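# Sort three cart parcels into trays by mail stop code

## Task

Take the three parcels off the cart and set each one entirely within the walls of the letter tray whose mail stop code matches it. Every tray has to remain on the desk or counter it began on. At the end the gripper must have released everything and the robot must have backed away, with nothing left relying on the robot to stay put. The robot must not tip over or be left leaning, or the task fails.

## Robot and tools

ROBOT. A Hello Robot Stretch 3 with one arm: a two-wheeled base (0.33 m long, 0.34 m wide), a lift riding up a mast, and a telescoping arm that reaches out to the robot's right side, ending in a wrist (yaw, pitch, roll) and a two-finger gripper. The arm only extends sideways, so reaching forward or back means driving the base. On-the-spot turns pivot about the point midway between the drive wheels, 0.05 m behind the front edge. With the arm pulled in and the wrist folded, a turn sweeps a 0.28 m radius; an unfolded level gripper pokes beyond that.

FRAMES. Base frame: origin on the floor between the drive wheels, x forward, y left, z up. hand_pose is reported in this frame at the fingertip meeting point; with all wrist joints at zero its x axis points up, y back along the arm toward the mast, z toward the rear. Odometry frame is the base frame as it was at scene start; base_odometry counts wheel rotation only, so slip looks like travel. Heading is positive to the left, range -3.142 to 3.142.

TOOL execute_actions. Argument "actions": a list holding zero or one action (there is one arm, so no per-arm lists). An empty list just reports state and images. An action may contain:
- "base": exactly one of {"translate_m": d}, a relative straight drive in metres from the base's last reported position, forward positive, -1 to 1; or {"rotate_rad": d}, a relative turn in place in radians, left/counter-clockwise positive, -3.2 to 3.2. No sideways motion.
- "joints": absolute targets by name. lift_m 0 to 1.1 (arm height on mast); arm_m 0 to 0.52 (extension); wrist_yaw_rad -1.345 to 4.42 (0 along the arm, positive toward the front, 3.0 folded over the base); wrist_pitch_rad -1.57 to 0.451 (0 level, negative tips fingers down); wrist_roll_rad -2.911 to 2.911 (0 fingers side by side, level); gripper_m -0.089 to 0.179 (larger is wider; actual fingertip gap is 0.007 m less near closed, 0.025 m less fully open, zero below 0.007); head_pan_rad -3.953 to 1.73 (0 forward, positive left, -1.57 looks along the arm); head_tilt_rad -1.53 to 0.419 (negative looks down). Done tolerances: 0.004 for metre joints, 0.02 for yaw, roll and head, 0.05 for pitch.
- "contact_limits": {"arm_m": effort percent, 1 to 100}; the arm halts with contact_stop when its motor effort reaches that level (negative sense when retracting). Smaller is gentler but too small stops instantly; it also caps holding force until the next action.
Base and joint motions in one action begin together and may finish at different times; each action lasts at most 15 s. Joints or base left out may still be driving toward older targets. Unknown keys or out-of-range numbers reject the whole call and nothing moves. "cameras": list from head_camera, nav_camera, wrist_camera, all; omitted, null or ["all"] gives every camera, [] gives none. The "pictures" line gives image order.

OTHER TOOLS. wait {"seconds": 0 to 10} commands nothing and returns the same report. zoom_image {"camera", "region": [x0,y0,x1,y1]} in pixels of that camera's latest full image, origin top-left, at most 504x504. finished_scene {"scene": n} ends the scene irreversibly after the robot holds the last command, and reports success; it also reveals the next task. If a result reports a stop, later motion calls in that same reply are skipped.

RESULTS. base_status and joint_status tell how each commanded motion ended: done (for the base, wheels turned the full amount, slip included), off_target (came to rest short and may still push), contact_stop, time_out, torque_fault. After the last three the target is dropped. Arm and lift contact_stop on firm pushes and then go slack until commanded again; a slack lift may sink under load or keep pressing. on_its_own covers uncommanded parts; "held at" is a target, not a position. motor_effort is percent of max, positive toward larger joint values, with the peak in brackets; readings carry fixed bias and noise. Wheel effort positive means pushing forward. lidar_m: 12 sectors of 30 degrees, first straight ahead then counter-clockwise (4th left, 7th behind, 10th right), in a plane 0.17 m up, range 0.15 to 12 m, "-" for nothing; it misses clear objects, thin legs and tabletops, and the robot's own parts can block sectors 5, 6, 9, 10. wrist_depth_mm and head_depth_mm are 7x7 grids of median depths in mm (head image is sideways). base_tilt in degrees, forward and right positive, with a few degrees of fixed bias. turned_by_wheels and turned_by_imu give rotation since last report.

CAMERAS. head_camera and nav_camera move with head pan/tilt; wrist_camera rides on the gripper. Calibration (K, distortion, T_world_to_cam from base frame) is listed per camera and is only approximate; arm camera pose error grows with arm reach.

SPEED. Fast base motion (0.30 m/s, 1.9 rad/s) needs a stowed arm: lift_m under 0.30, arm_m under 0.03, wrist_yaw_rad over 2.54; otherwise 0.10 m/s and 0.63 rad/s.

GRIPPING. Close to a value below the object's width to grasp; open at least 0.02 above the contact value to release. Neither the reading nor done confirms a hold. Overly hard squeezing triggers a force reduction and can let things slip; resend a different value to regrip.

AVOID. Fold or unfold the wrist only with lift_m between 0.32 and 0.95, wrist_pitch_rad -0.4 and roll near 0; after folding, lift can go down to 0.25. If wrist_yaw_rad is below -0.4 keep pitch at -0.5 or lower. Pushing against something rigid with the gripper above roughly 0.45 m can tip the robot, more so with high contact limits or repeated pushes. Never drive while holding or pressing on something fixed; snagging furniture, especially reversing, can tip it. If base_tilt shows a lean, reverse the last move in small steps, free the gripper, and lower lift to about 0.2. Wrist and head have no contact stop; sustained strain disables a wrist servo for 10 s. Avoid drops, slams and hard hits. Loose objects may occasionally get nudged. The scene keeps running while you compose replies, so the robot holds its last command meanwhile.

Each tool is called after "Call:" in YAML: its name, and indented under it one key for each argument.

## Session

Call:
execute_actions:
  actions: []

Scene clock: 0.00 s.
base_odometry: x=+0.000 y=+0.000 heading=+0.000 (m, m, rad; odometry frame)
turned_by_wheels: +0.000 (rad since the last result)
turned_by_imu: +0.000 (rad since the last result)
base_tilt: forward=+1.1 right=-0.6 (deg)
lidar_m: 1.65 1.32 1.41 1.95 2.03 2.03 2.17 1.96 1.77 1.81 1.77 1.88
head_depth_mm: 1695 2172 2116 2122 2106 2100 2017 / 1695 2030 2010 1996 1965 1949 1934 / 1691 1905 1904 1862 1827 1841 1808 / 1687 1807 1786 1753 1729 1745 1709 / 1682 1711 1691 1676 1652 1644 1638 / 1604 1613 1618 1584 1567 1549 1533 / 1536 1525 1521 1508 1495 1417 1323
base_status: not commanded
joint_positions: lift_m=+0.528 arm_m=+0.002 wrist_yaw_rad=+3.098 wrist_pitch_rad=-0.430 wrist_roll_rad=+0.001 gripper_m=+0.037 head_pan_rad=+0.004 head_tilt_rad=-0.006
joint_status: not commanded
motor_effort: left_wheel=+0 right_wheel=+0 lift_m=+35 arm_m=+0 wrist_yaw_rad=+0 wrist_pitch_rad=+5 wrist_roll_rad=+0 gripper_m=+0 head_pan_rad=-1 head_tilt_rad=+2 (%)
hand_pose: x=-0.0116 y=+0.0759 z=+0.5379 quat_wxyz=(+0.166, +0.694, +0.136, +0.687) (m; base frame)
wrist_depth_mm: - - - - - - - / - - - - - - - / - - - - - - - / - - - - - - - / 898 891 - - - - - / 755 767 - 824 844 843 905 / 665 670 693 703 714 738 737
pictures: head_camera (sideways: a quarter turn clockwise sets it upright), nav_camera (sideways: a quarter turn counterclockwise sets it upright), wrist_camera
Images, in order (width x height): head_camera 896x504, nav_camera 672x504, wrist_camera 644x364.

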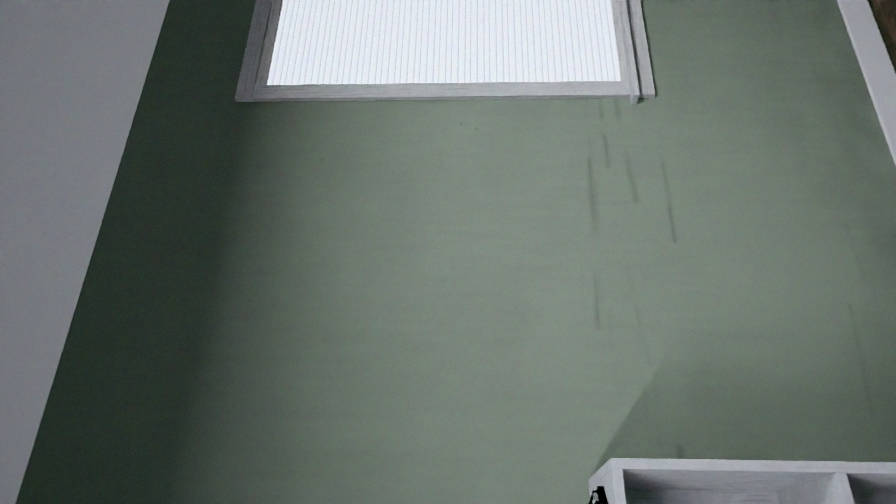

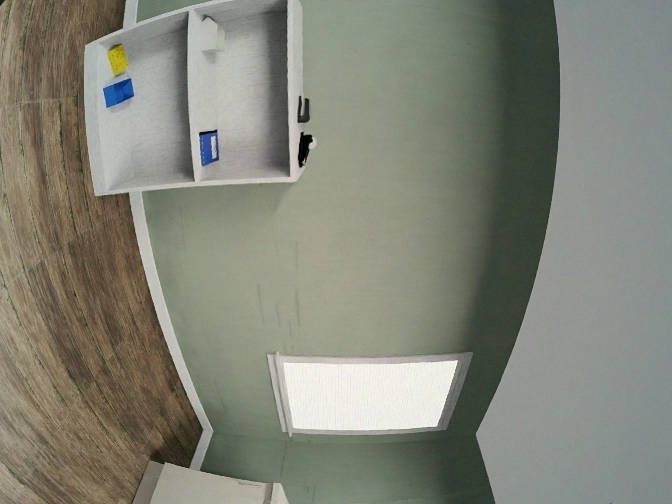

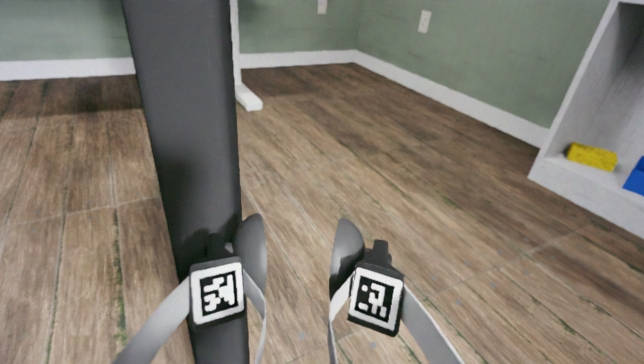

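Call:
execute_actions:
  actions:
    - {"joints":{"head_pan_rad":-1.2,"head_tilt_rad":-0.4}}
  cameras: ["head_camera","nav_camera"]

Call:
execute_actions:
  actions:
    - {"joints":{"head_pan_rad":-2.5,"head_tilt_rad":-0.4}}
  cameras: ["head_camera","nav_camera"]

Call:
execute_actions:
  actions:
    - {"joints":{"head_pan_rad":-3.8,"head_tilt_rad":-0.4}}
  cameras: ["head_camera","nav_camera"]

Scene clock: 6.20 s.
base_odometry: x=+0.000 y=+0.000 heading=+0.000 (m, m, rad; odometry frame)
turned_by_wheels: +0.000 (rad since the last result)
turned_by_imu: +0.000 (rad since the last result)
base_tilt: forward=+1.0 right=-0.3 (deg)
lidar_m: 1.66 1.33 1.41 1.96 2.03 2.03 2.16 1.97 1.77 1.81 1.77 1.88
head_depth_mm: 2091 2258 2343 1906 2148 1793 1432 / 2081 2198 2311 1914 2025 1801 1417 / 2077 2194 2282 1859 2024 1779 1413 / 2054 2165 2262 1842 1986 1790 1417 / 2029 2186 2271 1816 1959 1782 1409 / 1997 2128 2209 1794 1929 1786 1415 / 1990 2118 2208 1761 1892 1780 1409
base_status: not commanded
joint_positions: lift_m=+0.528 arm_m=+0.002 wrist_yaw_rad=+3.098 wrist_pitch_rad=-0.430 wrist_roll_rad=+0.001 gripper_m=+0.037 head_pan_rad=-1.193 head_tilt_rad=-0.395
joint_status: all done
motor_effort: left_wheel=+0(0) right_wheel=+0(0) lift_m=+34(34) arm_m=-1(1) wrist_yaw_rad=+1(1) wrist_pitch_rad=+5(5) wrist_roll_rad=+0(0) gripper_m=+0(0) head_pan_rad=-4(51) head_tilt_rad=-3(36) (%)
hand_pose: x=-0.0116 y=+0.0759 z=+0.5379 quat_wxyz=(+0.166, +0.694, +0.136, +0.687) (m; base frame)
wrist_depth_mm: - - - - - - - / - - - - - - - / - - - - - - - / - - - - - - - / 892 919 - - - - - / 746 764 - 793 839 859 856 / 669 677 703 695 718 723 754
pictures: head_camera (sideways: a quarter turn clockwise sets it upright), nav_camera (sideways: a quarter turn counterclockwise sets it upright)
camera_calibration (this result's frames):
head_camera: T_world_to_cam=[[-0.12739, 0.328323, -0.935936, 1.2366], [0.936146, 0.351588, -0.00408306, 0.00207898], [0.327723, -0.876693, -0.352147, 0.414], [0, 0, 0, 1]] pos_world=[0.0199076, -0.0437856, 1.30318]
nav_camera: T_world_to_cam=[[0.153154, -0.367602, 0.917286, -1.15219], [-0.920088, -0.391697, -0.0033507, 0.0650172], [0.360529, -0.843471, -0.398216, 0.473103], [0, 0, 0, 1]] pos_world=[0.0657164, 0.000967597, 1.24551]
Images, in order (width x height): head_camera 896x504, nav_camera 672x504.

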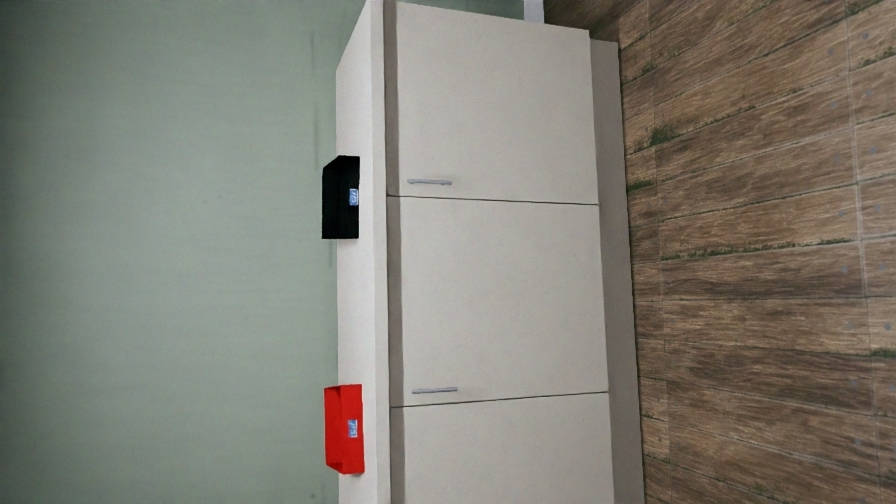

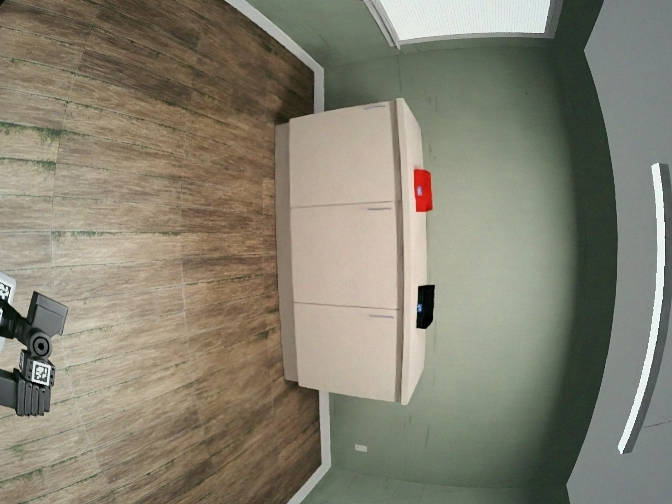

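Scene clock: 7.43 s.
base_odometry: x=+0.000 y=+0.000 heading=+0.000 (m, m, rad; odometry frame)
turned_by_wheels: +0.000 (rad since the last result)
turned_by_imu: +0.000 (rad since the last result)
base_tilt: forward=+0.9 right=-0.3 (deg)
lidar_m: 1.65 1.32 1.41 1.96 2.03 2.03 2.17 1.97 1.76 1.81 1.78 1.87
head_depth_mm: 1742 1867 1944 2094 2191 1804 1424 / 1771 1876 1997 2137 2250 1787 1421 / 1818 1934 2048 2193 2322 1787 1420 / 1848 1943 2087 2257 2307 1799 1414 / 1900 2007 2173 2250 2332 1783 1425 / 1908 2022 2211 2138 2206 1772 1419 / 1962 2101 2237 2166 2196 1765 1399
base_status: not commanded
joint_positions: lift_m=+0.528 arm_m=+0.002 wrist_yaw_rad=+3.098 wrist_pitch_rad=-0.430 wrist_roll_rad=+0.001 gripper_m=+0.037 head_pan_rad=-2.493 head_tilt_rad=-0.395
joint_status: all done
motor_effort: left_wheel=+0(0) right_wheel=+0(0) lift_m=+35(34) arm_m=-1(0) wrist_yaw_rad=+0(1) wrist_pitch_rad=+5(5) wrist_roll_rad=+0(0) gripper_m=+0(0) head_pan_rad=-4(51) head_tilt_rad=-3(3) (%)
hand_pose: x=-0.0116 y=+0.0759 z=+0.5379 quat_wxyz=(+0.166, +0.694, +0.136, +0.687) (m; base frame)
wrist_depth_mm: - - - - - - - / - - - - - - - / - - - - - - - / - - - - - - - / 878 901 - - - - - / 756 754 - 799 843 839 865 / 655 667 698 716 707 752 758
pictures: head_camera (sideways: a quarter turn clockwise sets it upright), nav_camera (sideways: a quarter turn counterclockwise sets it upright)
camera_calibration (this result's frames):
head_camera: T_world_to_cam=[[0.282479, 0.210719, -0.935843, 1.23398], [0.589186, -0.807987, -0.00408798, 0.00420185], [-0.757011, -0.550231, -0.352392, 0.420936], [0, 0, 0, 1]] pos_world=[-0.0323969, -0.0250169, 1.30317]
nav_camera: T_world_to_cam=[[-0.313431, -0.246048, 0.917181, -1.14921], [-0.623537, 0.781787, -0.00335712, 0.0632166], [-0.716214, -0.572948, -0.398456, 0.479985], [0, 0, 0, 1]] pos_world=[0.0229909, -0.0571763, 1.2455]
Images, in order (width x height): head_camera 896x504, nav_camera 672x504.

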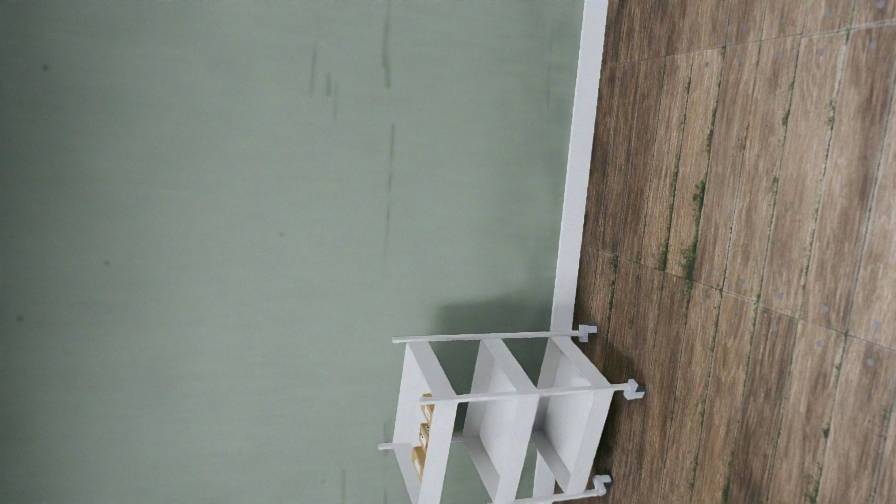

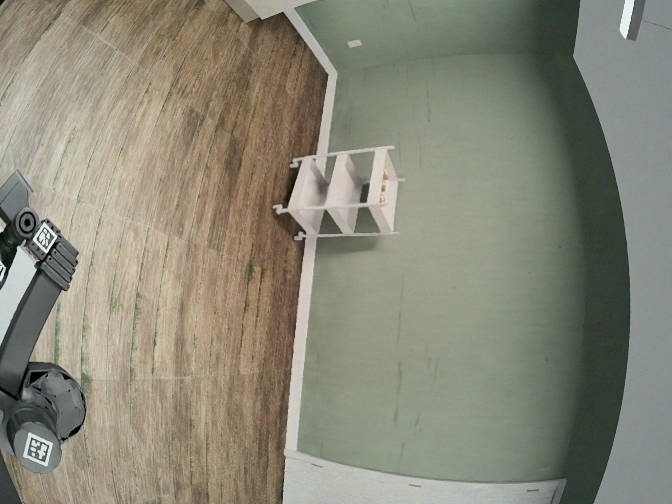

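Scene clock: 8.67 s.
base_odometry: x=+0.000 y=+0.000 heading=+0.000 (m, m, rad; odometry frame)
turned_by_wheels: +0.000 (rad since the last result)
turned_by_imu: +0.000 (rad since the last result)
base_tilt: forward=+1.0 right=-0.4 (deg)
lidar_m: 1.65 1.33 1.40 1.96 2.03 2.03 2.17 1.96 1.76 1.80 1.78 1.88
head_depth_mm: 1957 2069 2192 - - - - / 2038 2192 2274 2040 2477 1830 1443 / 2142 2268 2394 2151 2295 1803 1416 / 2243 2357 2544 2723 2442 1765 1403 / 2379 2502 2693 2858 2404 1778 1413 / 2485 2651 2870 3057 2422 1789 1408 / 2563 2659 2795 2907 2439 1776 1411
base_status: not commanded
joint_positions: lift_m=+0.528 arm_m=+0.002 wrist_yaw_rad=+3.098 wrist_pitch_rad=-0.430 wrist_roll_rad=+0.001 gripper_m=+0.037 head_pan_rad=-3.793 head_tilt_rad=-0.395
joint_status: all done
motor_effort: left_wheel=+0(0) right_wheel=+1(0) lift_m=+34(34) arm_m=-1(1) wrist_yaw_rad=+0(1) wrist_pitch_rad=+5(5) wrist_roll_rad=+0(0) gripper_m=+0(0) head_pan_rad=-4(50) head_tilt_rad=-3(4) (%)
hand_pose: x=-0.0116 y=+0.0759 z=+0.5379 quat_wxyz=(+0.166, +0.694, +0.136, +0.687) (m; base frame)
wrist_depth_mm: - - - - - - - / - - - - - - - / - - - - - - - / - - - - - - - / 881 910 - - - - - / 751 775 - 814 856 854 882 / 656 671 693 699 722 736 744
pictures: head_camera (sideways: a quarter turn clockwise sets it upright), nav_camera (sideways: a quarter turn counterclockwise sets it upright)
camera_calibration (this result's frames):
head_camera: T_world_to_cam=[[0.278637, -0.21584, -0.935828, 1.23399], [-0.62093, -0.783856, -0.00408879, 0.0115846], [-0.732672, 0.582223, -0.352433, 0.42084], [0, 0, 0, 1]] pos_world=[-0.0283034, 0.0304018, 1.30317]
nav_camera: T_world_to_cam=[[-0.320957, 0.236213, 0.917164, -1.14914], [0.586496, 0.809945, -0.00335817, 0.0558368], [-0.743646, 0.536835, -0.398496, 0.480203], [0, 0, 0, 1]] pos_world=[-0.0444722, -0.0315718, 1.2455]
Images, in order (width x height): head_camera 896x504, nav_camera 672x504.

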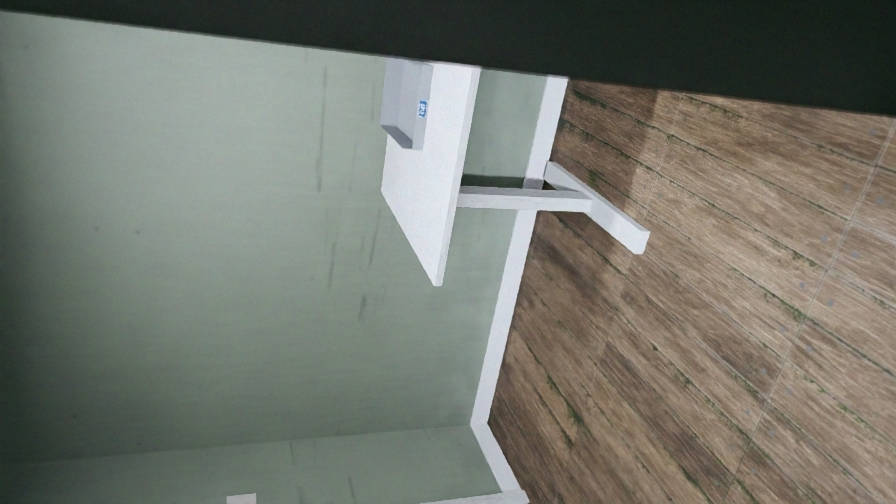

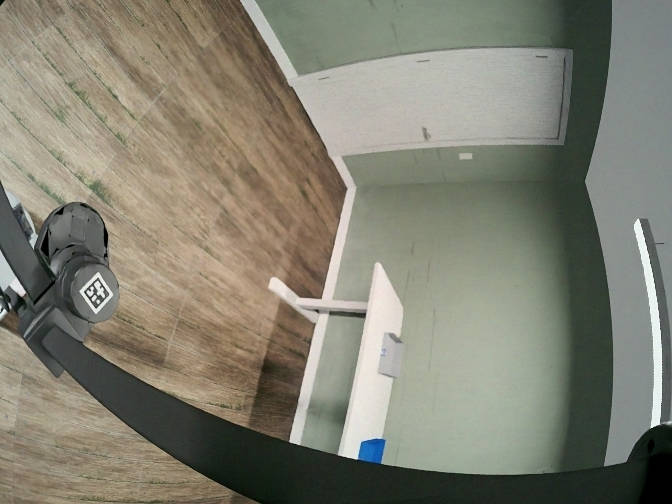

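Call:
zoom_image:
  camera: "head_camera"
  region: [370, 50, 490, 160]

Region (370, 50, 490, 160) of head_camera's 896x504 image, scaled by 4.200, with more detail than that image has; it fills the top 462 rows of this view, and the rest is white.

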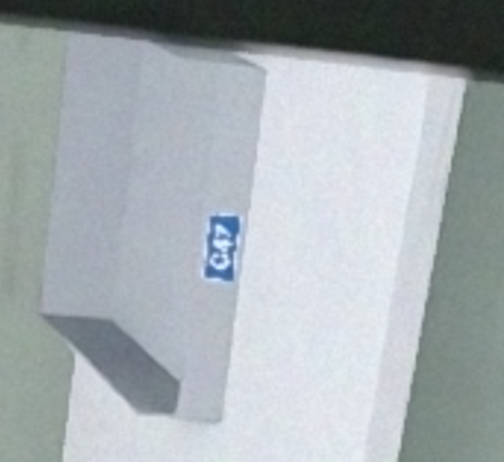

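Call:
execute_actions:
  actions:
    - {"base":{"rotate_rad":-1.95},"joints":{"head_pan_rad":-2.3,"head_tilt_rad":-0.3,"lift_m":0.27}}
  cameras: ["head_camera"]

Scene clock: 34.37 s.
base_odometry: x=+0.000 y=+0.000 heading=-1.950 (m, m, rad; odometry frame)
turned_by_wheels: -1.950 (rad since the last result)
turned_by_imu: -1.940 (rad since the last result)
base_tilt: forward=+1.0 right=-0.3 (deg)
lidar_m: 1.90 1.77 1.77 1.90 1.33 1.38 1.86 1.96 2.02 2.47 2.13 1.76
head_depth_mm: 2071 2174 2277 2383 2493 2034 1533 / 2073 2162 2252 2319 2408 2010 1534 / 2061 2162 2245 2189 2503 1996 1533 / 2043 2151 2266 2299 2491 1980 1535 / 2064 2164 2312 2278 2469 1986 1530 / 2041 2146 2243 2201 2490 1979 1529 / 2059 2152 2259 2260 2337 2006 1533
base_status: done
joint_positions: lift_m=+0.270 arm_m=+0.002 wrist_yaw_rad=+3.098 wrist_pitch_rad=-0.431 wrist_roll_rad=+0.001 gripper_m=+0.037 head_pan_rad=-2.307 head_tilt_rad=-0.309
joint_status: all done
motor_effort: left_wheel=+1(6) right_wheel=-2(7) lift_m=+28(33) arm_m=+0(1) wrist_yaw_rad=+0(1) wrist_pitch_rad=+5(5) wrist_roll_rad=+0(0) gripper_m=+0(0) head_pan_rad=+4(52) head_tilt_rad=+6(20) (%)
hand_pose: x=-0.0116 y=+0.0757 z=+0.2799 quat_wxyz=(+0.167, +0.694, +0.136, +0.687) (m; base frame)
wrist_depth_mm: - - - - - - - / - - - - - - - / 821 857 911 945 - - - / 662 674 708 729 766 781 829 / 541 560 - 607 616 631 651 / 469 488 - 519 521 521 551 / - - - - 437 448 464
pictures: head_camera (sideways: a quarter turn clockwise sets it upright)
camera_calibration (this result's frames):
head_camera: T_world_to_cam=[[0.18384, 0.198802, -0.962642, 1.26958], [0.728222, -0.685337, -0.00246225, 0.00123757], [-0.660224, -0.700565, -0.270765, 0.314111], [0, 0, 0, 1]] pos_world=[-0.0269177, -0.0314928, 1.30721]
Images, in order (width x height): head_camera 896x504.

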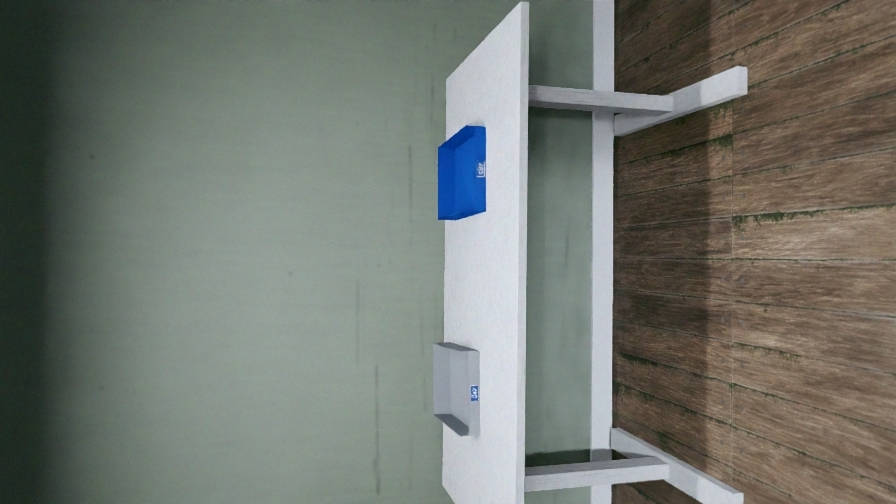

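Call:
zoom_image:
  camera: "head_camera"
  region: [450, 140, 510, 200]

Call:
zoom_image:
  camera: "head_camera"
  region: [445, 363, 505, 423]

Call:
execute_actions:
  actions:
    - {"base":{"translate_m":0.8},"joints":{"head_pan_rad":1.3,"head_tilt_rad":-0.3}}
  cameras: ["head_camera"]

Region (450, 140, 510, 200) of head_camera's 896x504 image, scaled by 8.400, with more detail than that image has.

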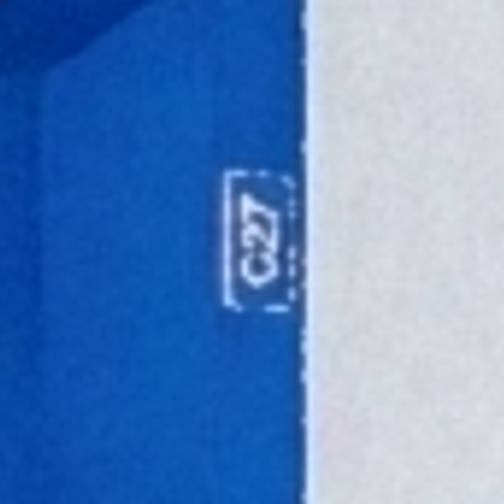

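Region (445, 363, 505, 423) of head_camera's 896x504 image, scaled by 8.400, with more detail than that image has.

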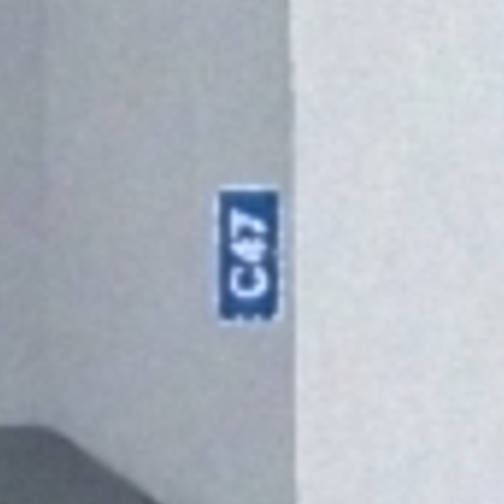

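Scene clock: 45.93 s.
base_odometry: x=-0.296 y=-0.743 heading=-1.950 (m, m, rad; odometry frame)
turned_by_wheels: +0.000 (rad since the last result)
turned_by_imu: +0.002 (rad since the last result)
base_tilt: forward=+1.0 right=-0.3 (deg)
lidar_m: 1.78 1.24 1.23 1.39 2.20 1.92 2.17 2.67 2.46 1.81 1.56 1.05
head_depth_mm: 1552 1609 1680 1570 1218 1285 1366 / 1621 1686 1744 1541 1284 1354 1445 / 1703 1777 1847 1556 1346 1424 1481 / 1778 1857 1968 1542 1426 1506 1521 / 1864 1954 2048 1530 1508 1601 1517 / 1984 2072 2211 1573 1599 1712 1524 / 2079 2213 2353 1685 1721 1837 1529
base_status: done
joint_positions: lift_m=+0.270 arm_m=+0.002 wrist_yaw_rad=+3.098 wrist_pitch_rad=-0.431 wrist_roll_rad=+0.001 gripper_m=+0.037 head_pan_rad=+1.293 head_tilt_rad=-0.309
joint_status: all done
motor_effort: left_wheel=+1(6) right_wheel=-3(5) lift_m=+28(28) arm_m=-1(1) wrist_yaw_rad=+1(0) wrist_pitch_rad=+5(5) wrist_roll_rad=+0(0) gripper_m=+1(0) head_pan_rad=+4(51) head_tilt_rad=+6(6) (%)
hand_pose: x=-0.0116 y=+0.0757 z=+0.2799 quat_wxyz=(+0.167, +0.694, +0.136, +0.687) (m; base frame)
wrist_depth_mm: - - - - - - 916 / - - - - - - - / 815 850 916 954 - - - / 645 672 725 743 749 797 793 / 548 560 - 602 617 626 646 / 472 487 - 505 518 524 544 / - - - - 434 455 458
pictures: head_camera (sideways: a quarter turn clockwise sets it upright)
camera_calibration (this result's frames):
head_camera: T_world_to_cam=[[-0.0769392, -0.259584, -0.962651, 1.27118], [-0.956246, 0.292555, -0.00246166, 0.0115121], [0.282267, 0.920341, -0.270735, 0.308323], [0, 0, 0, 1]] pos_world=[0.0217828, 0.0428486, 1.30721]
Images, in order (width x height): head_camera 896x504.

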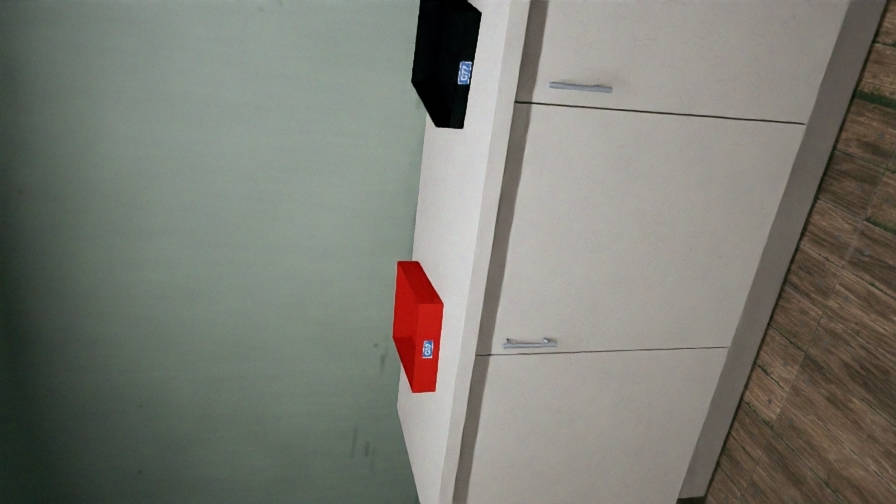

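Call:
zoom_image:
  camera: "head_camera"
  region: [435, 42, 495, 102]

Call:
zoom_image:
  camera: "head_camera"
  region: [398, 319, 458, 379]

Call:
execute_actions:
  actions:
    - {"base":{"translate_m":0.8},"joints":{"head_pan_rad":-1.3,"head_tilt_rad":-0.8}}
  cameras: ["head_camera","nav_camera"]

Region (435, 42, 495, 102) of head_camera's 896x504 image, scaled by 8.400, with more detail than that image has.

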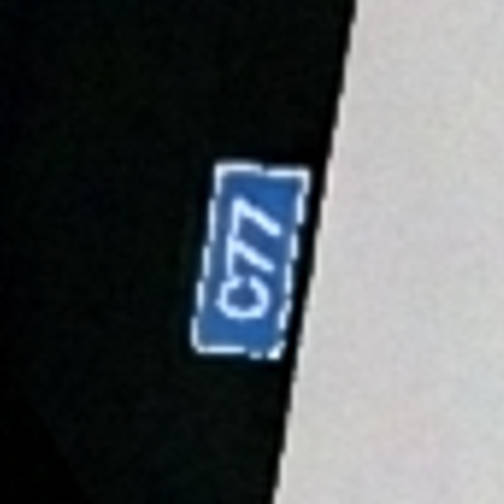

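Region (398, 319, 458, 379) of head_camera's 896x504 image, scaled by 8.400, with more detail than that image has.

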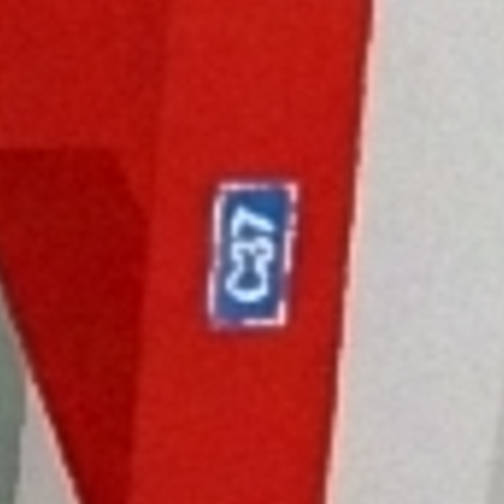

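Scene clock: 55.20 s.
base_odometry: x=-0.592 y=-1.486 heading=-1.950 (m, m, rad; odometry frame)
turned_by_wheels: +0.000 (rad since the last result)
turned_by_imu: +0.002 (rad since the last result)
base_tilt: forward=+0.9 right=-0.5 (deg)
lidar_m: 1.12 1.28 0.73 0.79 1.30 2.62 2.86 3.02 2.02 0.57 0.55 0.56
head_depth_mm: 1178 1369 1673 1867 1555 1319 1137 / 1095 1271 1516 1791 1552 1321 1140 / 1022 1172 1385 1607 1532 1318 1143 / 963 1090 1229 899 1041 1226 1134 / 909 1018 1125 869 1017 1223 1128 / 860 964 1069 912 1013 1139 1123 / 816 914 1003 909 964 1055 1131
base_status: done
joint_positions: lift_m=+0.270 arm_m=+0.002 wrist_yaw_rad=+3.098 wrist_pitch_rad=-0.431 wrist_roll_rad=+0.001 gripper_m=+0.037 head_pan_rad=-1.293 head_tilt_rad=-0.791
joint_status: all done
motor_effort: left_wheel=+1(6) right_wheel=-1(4) lift_m=+28(28) arm_m=-1(1) wrist_yaw_rad=+1(0) wrist_pitch_rad=+5(5) wrist_roll_rad=+0(0) gripper_m=+0(0) head_pan_rad=-4(52) head_tilt_rad=-6(42) (%)
hand_pose: x=-0.0116 y=+0.0757 z=+0.2799 quat_wxyz=(+0.167, +0.694, +0.136, +0.687) (m; base frame)
wrist_depth_mm: - - - 856 716 867 974 / - - - 934 723 - - / 803 833 896 959 841 - - / 671 672 702 747 767 784 829 / 543 559 - 598 619 620 654 / 471 485 - 504 524 527 549 / - - - - 435 458 465
pictures: head_camera (sideways: a quarter turn clockwise sets it upright), nav_camera (sideways: a quarter turn counterclockwise sets it upright)
camera_calibration (this result's frames):
head_camera: T_world_to_cam=[[-0.185335, 0.660572, -0.727527, 0.965198], [0.965851, 0.258863, -0.0110074, 0.0109086], [0.181058, -0.704723, -0.685991, 0.849252], [0, 0, 0, 1]] pos_world=[0.0145845, -0.0419201, 1.28491]
nav_camera: T_world_to_cam=[[0.20408, -0.691887, 0.692563, -0.859521], [-0.9556, -0.294402, -0.0125235, 0.0771718], [0.212557, -0.659258, -0.721248, 0.894266], [0, 0, 0, 1]] pos_world=[0.0590743, 0.0175807, 1.24123]
Images, in order (width x height): head_camera 896x504, nav_camera 672x504.

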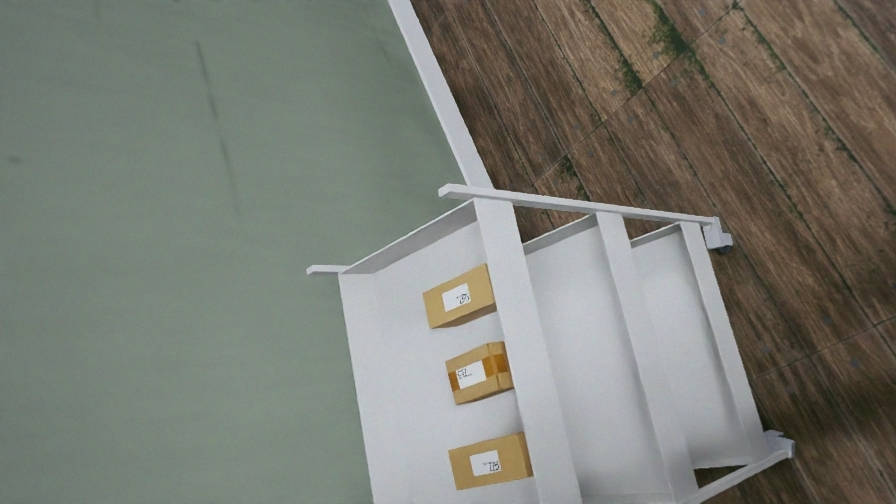

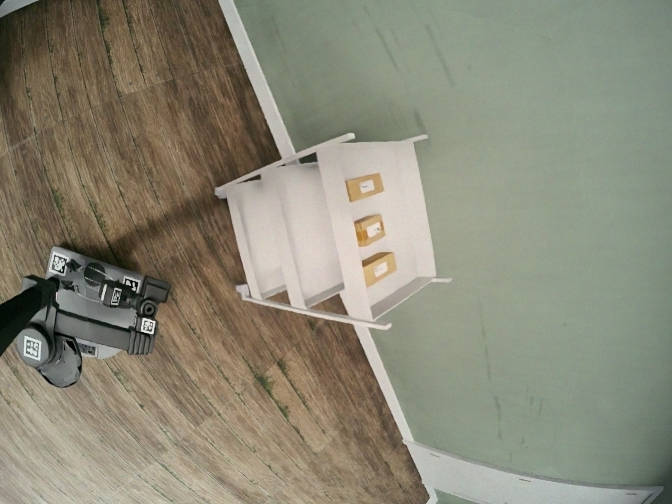

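Call:
zoom_image:
  camera: "head_camera"
  region: [400, 250, 600, 504]

Region (400, 250, 600, 504) of head_camera's 896x504 image, scaled by 1.984, with more detail than that image has; it fills the left 397 columns of this view, and the rest is white.

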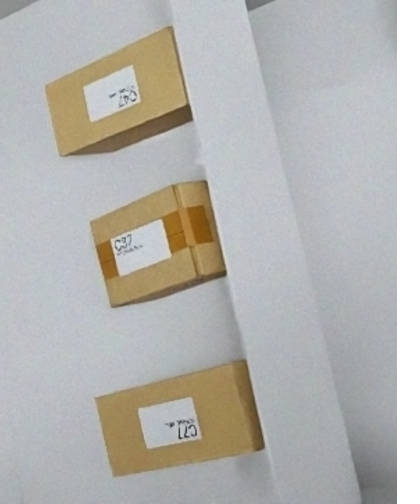

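Call:
execute_actions:
  actions:
    - {"base":{"rotate_rad":0.56},"joints":{"lift_m":0.42,"head_pan_rad":-1.57,"head_tilt_rad":-0.85,"wrist_pitch_rad":-0.4}}
  cameras: []

Call:
execute_actions:
  actions:
    - {"joints":{"lift_m":0.75,"wrist_yaw_rad":0.0}}
  cameras: ["head_camera"]

Scene clock: 76.30 s.
base_odometry: x=-0.592 y=-1.486 heading=-1.390 (m, m, rad; odometry frame)
turned_by_wheels: +0.560 (rad since the last result)
turned_by_imu: +0.556 (rad since the last result)
base_tilt: forward=+1.0 right=-0.3 (deg)
lidar_m: 1.28 0.73 0.80 1.38 2.77 2.96 3.03 1.91 0.57 0.55 0.56 1.15
head_depth_mm: 932 1078 1284 1524 1490 1300 1127 / 900 1046 1168 852 1071 1264 1114 / 883 1012 1018 823 1064 1220 1147 / 854 985 1016 821 1056 1218 1143 / 832 952 1014 841 1054 1223 1138 / 813 926 1036 840 1413 1266 1111 / 791 898 1036 1225 1420 1272 1116
base_status: done
joint_positions: lift_m=+0.420 arm_m=+0.002 wrist_yaw_rad=+3.098 wrist_pitch_rad=-0.422 wrist_roll_rad=+0.001 gripper_m=+0.037 head_pan_rad=-1.563 head_tilt_rad=-0.840
joint_status: all done
motor_effort: left_wheel=-1(6) right_wheel=+3(9) lift_m=+40(46) arm_m=+0(2) wrist_yaw_rad=+1(1) wrist_pitch_rad=+7(7) wrist_roll_rad=+0(0) gripper_m=+0(0) head_pan_rad=-4(32) head_tilt_rad=-6(15) (%)
hand_pose: x=-0.0115 y=+0.0769 z=+0.4316 quat_wxyz=(+0.163, +0.694, +0.133, +0.688) (m; base frame)
wrist_depth_mm: - - - - - 802 639 / - - - - - 854 653 / - - - - - 843 664 / 875 931 - - - 940 664 / 743 776 - 840 857 870 708 / 644 660 - 693 717 715 725 / 553 574 590 587 604 638 639
pictures: none
No camera images: the call's "cameras" was empty. Leave "cameras" out to get every camera's image.

Scene clock: 80.13 s.
base_odometry: x=-0.592 y=-1.486 heading=-1.390 (m, m, rad; odometry frame)
turned_by_wheels: +0.000 (rad since the last result)
turned_by_imu: +0.000 (rad since the last result)
base_tilt: forward=+1.0 right=-0.4 (deg)
lidar_m: 1.28 0.73 0.80 1.38 2.77 2.96 3.03 1.91 0.57 0.55 0.56 1.15
head_depth_mm: 931 1086 1279 1513 1512 1315 - / 903 1040 1169 851 1071 1314 - / 879 1009 1018 824 1062 1196 - / 856 986 1019 827 1062 - - / 833 945 1014 839 1054 1218 1113 / 811 925 1037 840 1400 1274 1114 / 794 897 1040 1224 1414 1267 1110
base_status: not commanded
joint_positions: lift_m=+0.750 arm_m=+0.002 wrist_yaw_rad=+0.002 wrist_pitch_rad=-0.421 wrist_roll_rad=+0.001 gripper_m=+0.037 head_pan_rad=-1.563 head_tilt_rad=-0.840
joint_status: all done
motor_effort: left_wheel=-2(1) right_wheel=+2(2) lift_m=+40(47) arm_m=-1(0) wrist_yaw_rad=-1(2) wrist_pitch_rad=+7(7) wrist_roll_rad=+0(0) gripper_m=+0(0) head_pan_rad=-5(4) head_tilt_rad=-7(6) (%)
hand_pose: x=-0.0210 y=-0.3707 z=+0.7617 quat_wxyz=(+0.692, +0.149, -0.691, -0.148) (m; base frame)
wrist_depth_mm: 598 622 659 703 731 810 869 / 622 661 608 613 625 872 982 / 661 393 423 492 509 912 - / 705 342 343 349 352 355 - / 767 827 704 737 783 - - / 842 882 - 594 638 - - / 893 850 481 489 495 - -
pictures: head_camera (sideways: a quarter turn clockwise sets it upright)
camera_calibration (this result's frames):
head_camera: T_world_to_cam=[[-0.0028908, 0.720847, -0.693088, 0.919205], [0.999904, -0.00730107, -0.011764, 0.0116851], [-0.0135403, -0.693055, -0.720757, 0.895656], [0, 0, 0, 1]] pos_world=[0.00310071, -0.0417818, 1.28278]
Images, in order (width x height): head_camera 896x504.

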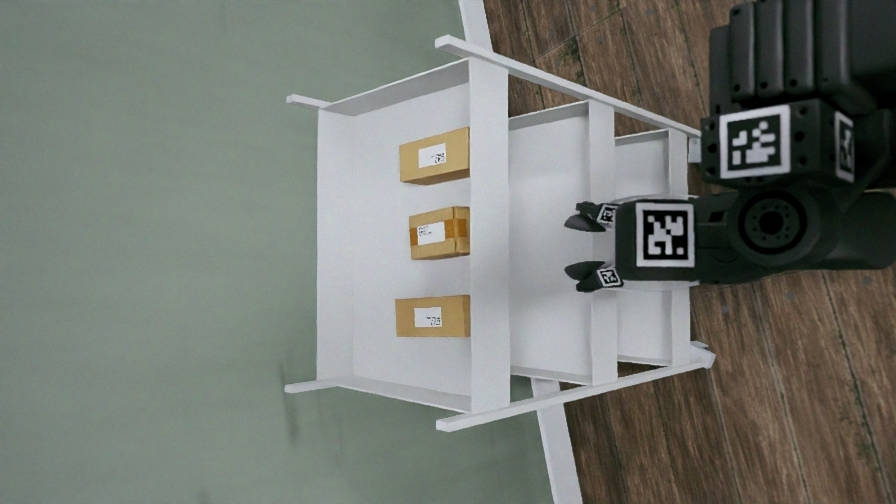

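Call:
execute_actions:
  actions:
    - {"joints":{"lift_m":0.9,"wrist_pitch_rad":-1.2,"gripper_m":0.105,"arm_m":0.2}}
  cameras: ["head_camera","wrist_camera"]

Scene clock: 94.30 s.
base_odometry: x=-0.592 y=-1.486 heading=-1.390 (m, m, rad; odometry frame)
turned_by_wheels: +0.000 (rad since the last result)
turned_by_imu: +0.000 (rad since the last result)
base_tilt: forward=+0.9 right=-0.1 (deg)
lidar_m: 1.28 0.73 0.80 1.38 2.78 2.96 3.01 1.91 0.57 0.55 0.56 1.15
head_depth_mm: 925 1075 - - 1427 1290 1122 / 901 1029 - 795 1073 1262 1119 / 881 998 - 792 1043 1223 1120 / 854 984 1069 - 1056 1219 1115 / 833 951 1016 839 1039 1217 1116 / 812 928 1041 843 1398 1272 1121 / 793 902 1038 1232 1400 1269 1117
base_status: not commanded
joint_positions: lift_m=+0.900 arm_m=+0.200 wrist_yaw_rad=+0.001 wrist_pitch_rad=-1.201 wrist_roll_rad=+0.001 gripper_m=+0.105 head_pan_rad=-1.563 head_tilt_rad=-0.840
joint_status: all done
motor_effort: left_wheel=-1(2) right_wheel=+2(3) lift_m=+40(46) arm_m=+4(6) wrist_yaw_rad=+0(1) wrist_pitch_rad=+0(6) wrist_roll_rad=+0(0) gripper_m=+0(80) head_pan_rad=-3(4) head_tilt_rad=-6(7) (%)
hand_pose: x=-0.0216 y=-0.4147 z=+0.7908 quat_wxyz=(+0.583, +0.400, -0.583, -0.400) (m; base frame)
wrist_depth_mm: 273 317 271 285 296 338 322 / 267 279 274 288 280 281 277 / 923 908 574 587 595 355 - / 866 899 762 765 586 - - / 890 883 907 920 926 974 - / 842 - 877 888 865 924 968 / 809 824 852 870 894 870 935
pictures: head_camera (sideways: a quarter turn clockwise sets it upright), wrist_camera
camera_calibration (this result's frames):
head_camera: T_world_to_cam=[[-0.00271335, 0.720848, -0.693088, 0.919204], [0.999902, -0.00754722, -0.011764, 0.0116851], [-0.0137109, -0.693052, -0.720757, 0.895657], [0, 0, 0, 1]] pos_world=[0.00309043, -0.0417811, 1.28278]
wrist_camera: T_world_to_cam=[[-0.996648, -0.00996672, 0.0811963, -0.101644], [-0.0280728, 0.973947, -0.22503, 0.620811], [-0.0768382, -0.226555, -0.970963, 0.832004], [0, 0, 0, 1]] pos_world=[-0.0199454, -0.417155, 0.955799]
Images, in order (width x height): head_camera 896x504, wrist_camera 644x364.

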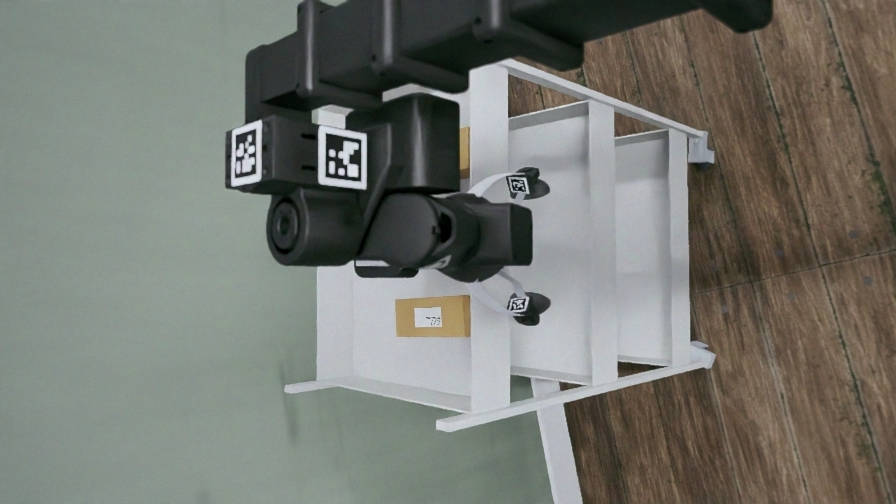

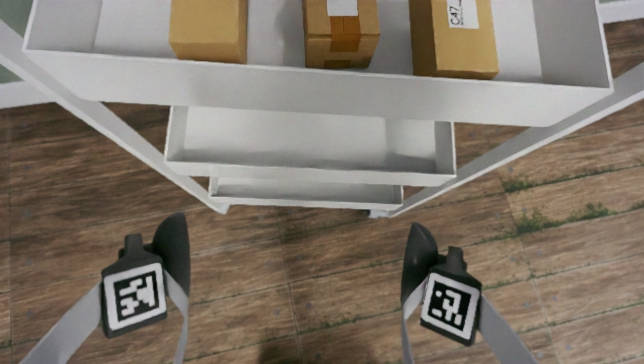

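Call:
execute_actions:
  actions:
    - {"base":{"translate_m":0.093},"joints":{"arm_m":0.43,"gripper_m":0.095}}
  cameras: ["head_camera","wrist_camera"]

Scene clock: 104.43 s.
base_odometry: x=-0.575 y=-1.578 heading=-1.390 (m, m, rad; odometry frame)
turned_by_wheels: +0.000 (rad since the last result)
turned_by_imu: +0.000 (rad since the last result)
base_tilt: forward=+1.0 right=-0.3 (deg)
lidar_m: 1.20 0.65 0.70 1.20 2.80 3.02 3.12 1.87 0.57 0.54 0.96 1.12
head_depth_mm: 907 1042 - - 1043 1294 1127 / 876 - 1012 839 1065 1225 1117 / 847 - 1019 828 1064 1225 1119 / 836 947 1004 827 1058 1228 1111 / 812 929 1026 898 1230 1220 1113 / 790 897 1045 1251 1429 1275 1114 / 775 875 1014 1194 1405 1266 1105
base_status: done
joint_positions: lift_m=+0.900 arm_m=+0.430 wrist_yaw_rad=+0.001 wrist_pitch_rad=-1.202 wrist_roll_rad=+0.001 gripper_m=+0.095 head_pan_rad=-1.563 head_tilt_rad=-0.840
joint_status: all done
motor_effort: left_wheel=-1(1) right_wheel=+3(8) lift_m=+40(40) arm_m=+4(4) wrist_yaw_rad=+0(0) wrist_pitch_rad=+1(0) wrist_roll_rad=+0(0) gripper_m=+0(48) head_pan_rad=-4(4) head_tilt_rad=-7(6) (%)
hand_pose: x=-0.0216 y=-0.6446 z=+0.7908 quat_wxyz=(+0.583, +0.400, -0.583, -0.400) (m; base frame)
wrist_depth_mm: 425 431 323 330 335 337 337 / 521 530 311 321 330 338 341 / 660 655 304 310 317 326 333 / 851 829 292 298 304 314 318 / 872 862 282 239 287 286 256 / 842 - 271 231 284 270 244 / 804 262 264 223 274 276 238
pictures: head_camera (sideways: a quarter turn clockwise sets it upright), wrist_camera
camera_calibration (this result's frames):
head_camera: T_world_to_cam=[[-0.00267451, 0.720848, -0.693088, 0.919203], [0.999902, -0.00760109, -0.011764, 0.0116851], [-0.0137483, -0.693051, -0.720757, 0.895657], [0, 0, 0, 1]] pos_world=[0.00308817, -0.0417809, 1.28278]
wrist_camera: T_world_to_cam=[[-0.996651, -0.00975006, 0.0811922, -0.103807], [-0.0278244, 0.974058, -0.22458, 0.844419], [-0.0768963, -0.226087, -0.971067, 0.780273], [0, 0, 0, 1]] pos_world=[-0.019964, -0.647116, 0.955766]
Images, in order (width x height): head_camera 896x504, wrist_camera 644x364.

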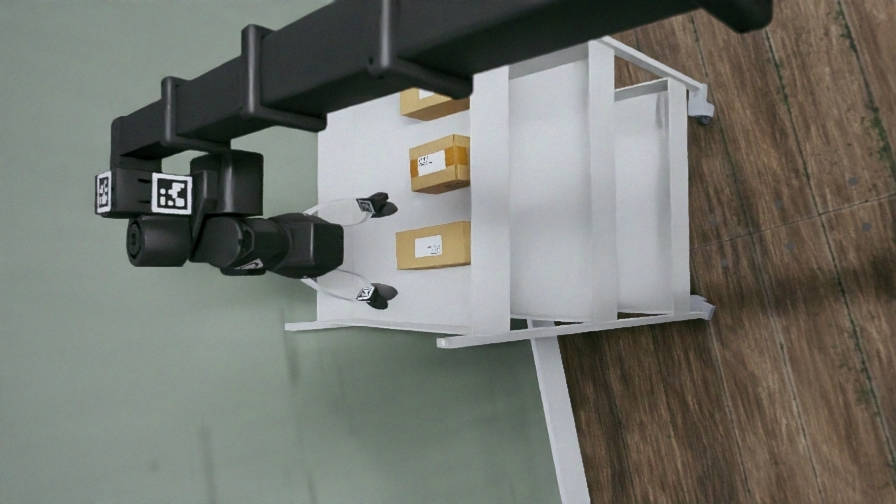

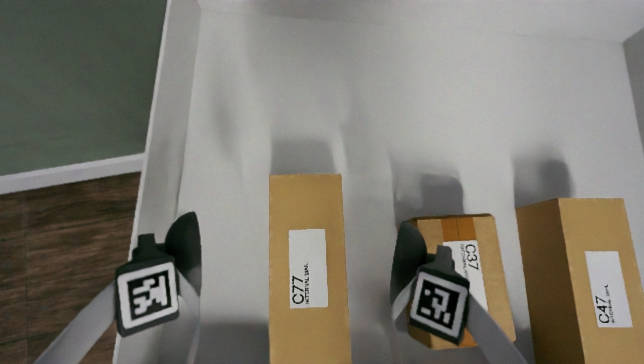

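Call:
execute_actions:
  actions:
    - {"base":{"translate_m":-0.008},"joints":{"lift_m":0.85}}
  cameras: ["head_camera","wrist_camera"]

Scene clock: 115.27 s.
base_odometry: x=-0.577 y=-1.570 heading=-1.390 (m, m, rad; odometry frame)
turned_by_wheels: +0.000 (rad since the last result)
turned_by_imu: +0.000 (rad since the last result)
base_tilt: forward=+1.1 right=-0.3 (deg)
lidar_m: 1.20 0.66 0.71 1.22 2.79 3.02 3.10 1.87 0.57 0.54 0.96 1.13
head_depth_mm: 915 1064 1215 - - - 1103 / 881 1009 - 862 1048 1226 1123 / 861 938 1002 825 1059 1227 1117 / 834 934 - 823 1055 1227 1120 / 814 927 1029 870 1052 1227 1113 / 795 903 1054 1248 1444 1268 1115 / 773 881 1018 1202 1411 1267 1115
base_status: done
joint_positions: lift_m=+0.850 arm_m=+0.430 wrist_yaw_rad=+0.001 wrist_pitch_rad=-1.202 wrist_roll_rad=+0.001 gripper_m=+0.095 head_pan_rad=-1.563 head_tilt_rad=-0.840
joint_status: all done
motor_effort: left_wheel=-1(5) right_wheel=+3(5) lift_m=+28(32) arm_m=+3(4) wrist_yaw_rad=+0(0) wrist_pitch_rad=+0(0) wrist_roll_rad=+0(0) gripper_m=-1(0) head_pan_rad=-4(4) head_tilt_rad=-7(6) (%)
hand_pose: x=-0.0216 y=-0.6446 z=+0.7412 quat_wxyz=(+0.583, +0.400, -0.583, -0.400) (m; base frame)
wrist_depth_mm: 428 240 271 277 287 290 300 / 522 226 261 267 270 280 289 / 654 227 253 258 263 268 276 / 834 231 241 196 255 260 265 / 817 216 232 189 229 199 215 / 785 - 227 184 236 192 214 / 770 216 220 177 228 186 215
pictures: head_camera (sideways: a quarter turn clockwise sets it upright), wrist_camera
camera_calibration (this result's frames):
head_camera: T_world_to_cam=[[-0.00267442, 0.720848, -0.693088, 0.919203], [0.999902, -0.00760121, -0.011764, 0.0116851], [-0.0137484, -0.693051, -0.720757, 0.895657], [0, 0, 0, 1]] pos_world=[0.00308817, -0.0417809, 1.28278]
wrist_camera: T_world_to_cam=[[-0.996651, -0.00975497, 0.0811916, -0.0997847], [-0.0278244, 0.974072, -0.22452, 0.833242], [-0.0768963, -0.226027, -0.971081, 0.732183], [0, 0, 0, 1]] pos_world=[-0.019964, -0.647118, 0.90619]
Images, in order (width x height): head_camera 896x504, wrist_camera 644x364.

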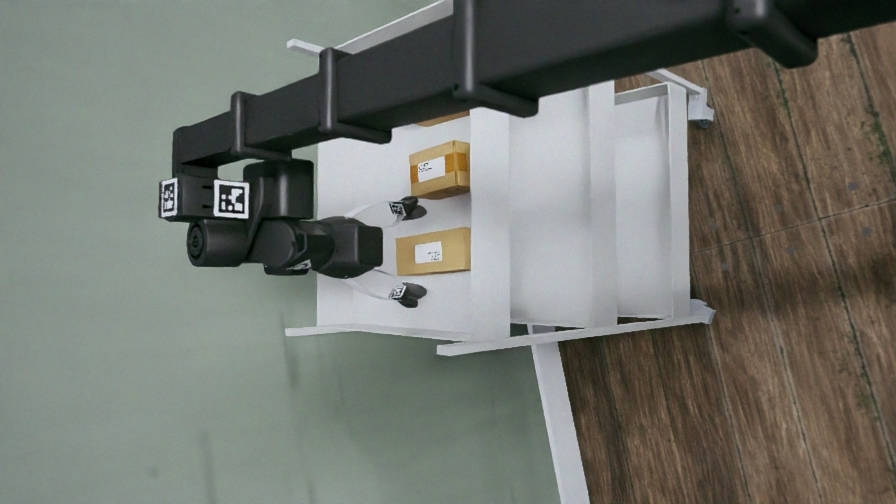

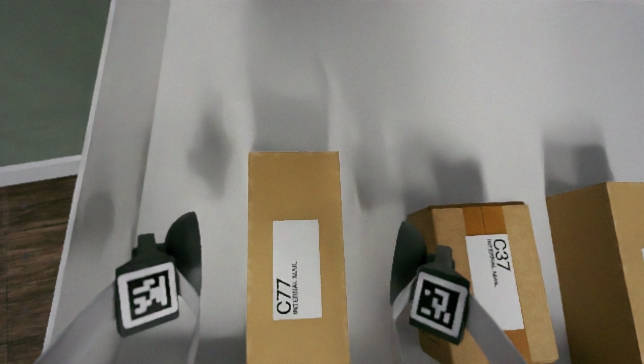

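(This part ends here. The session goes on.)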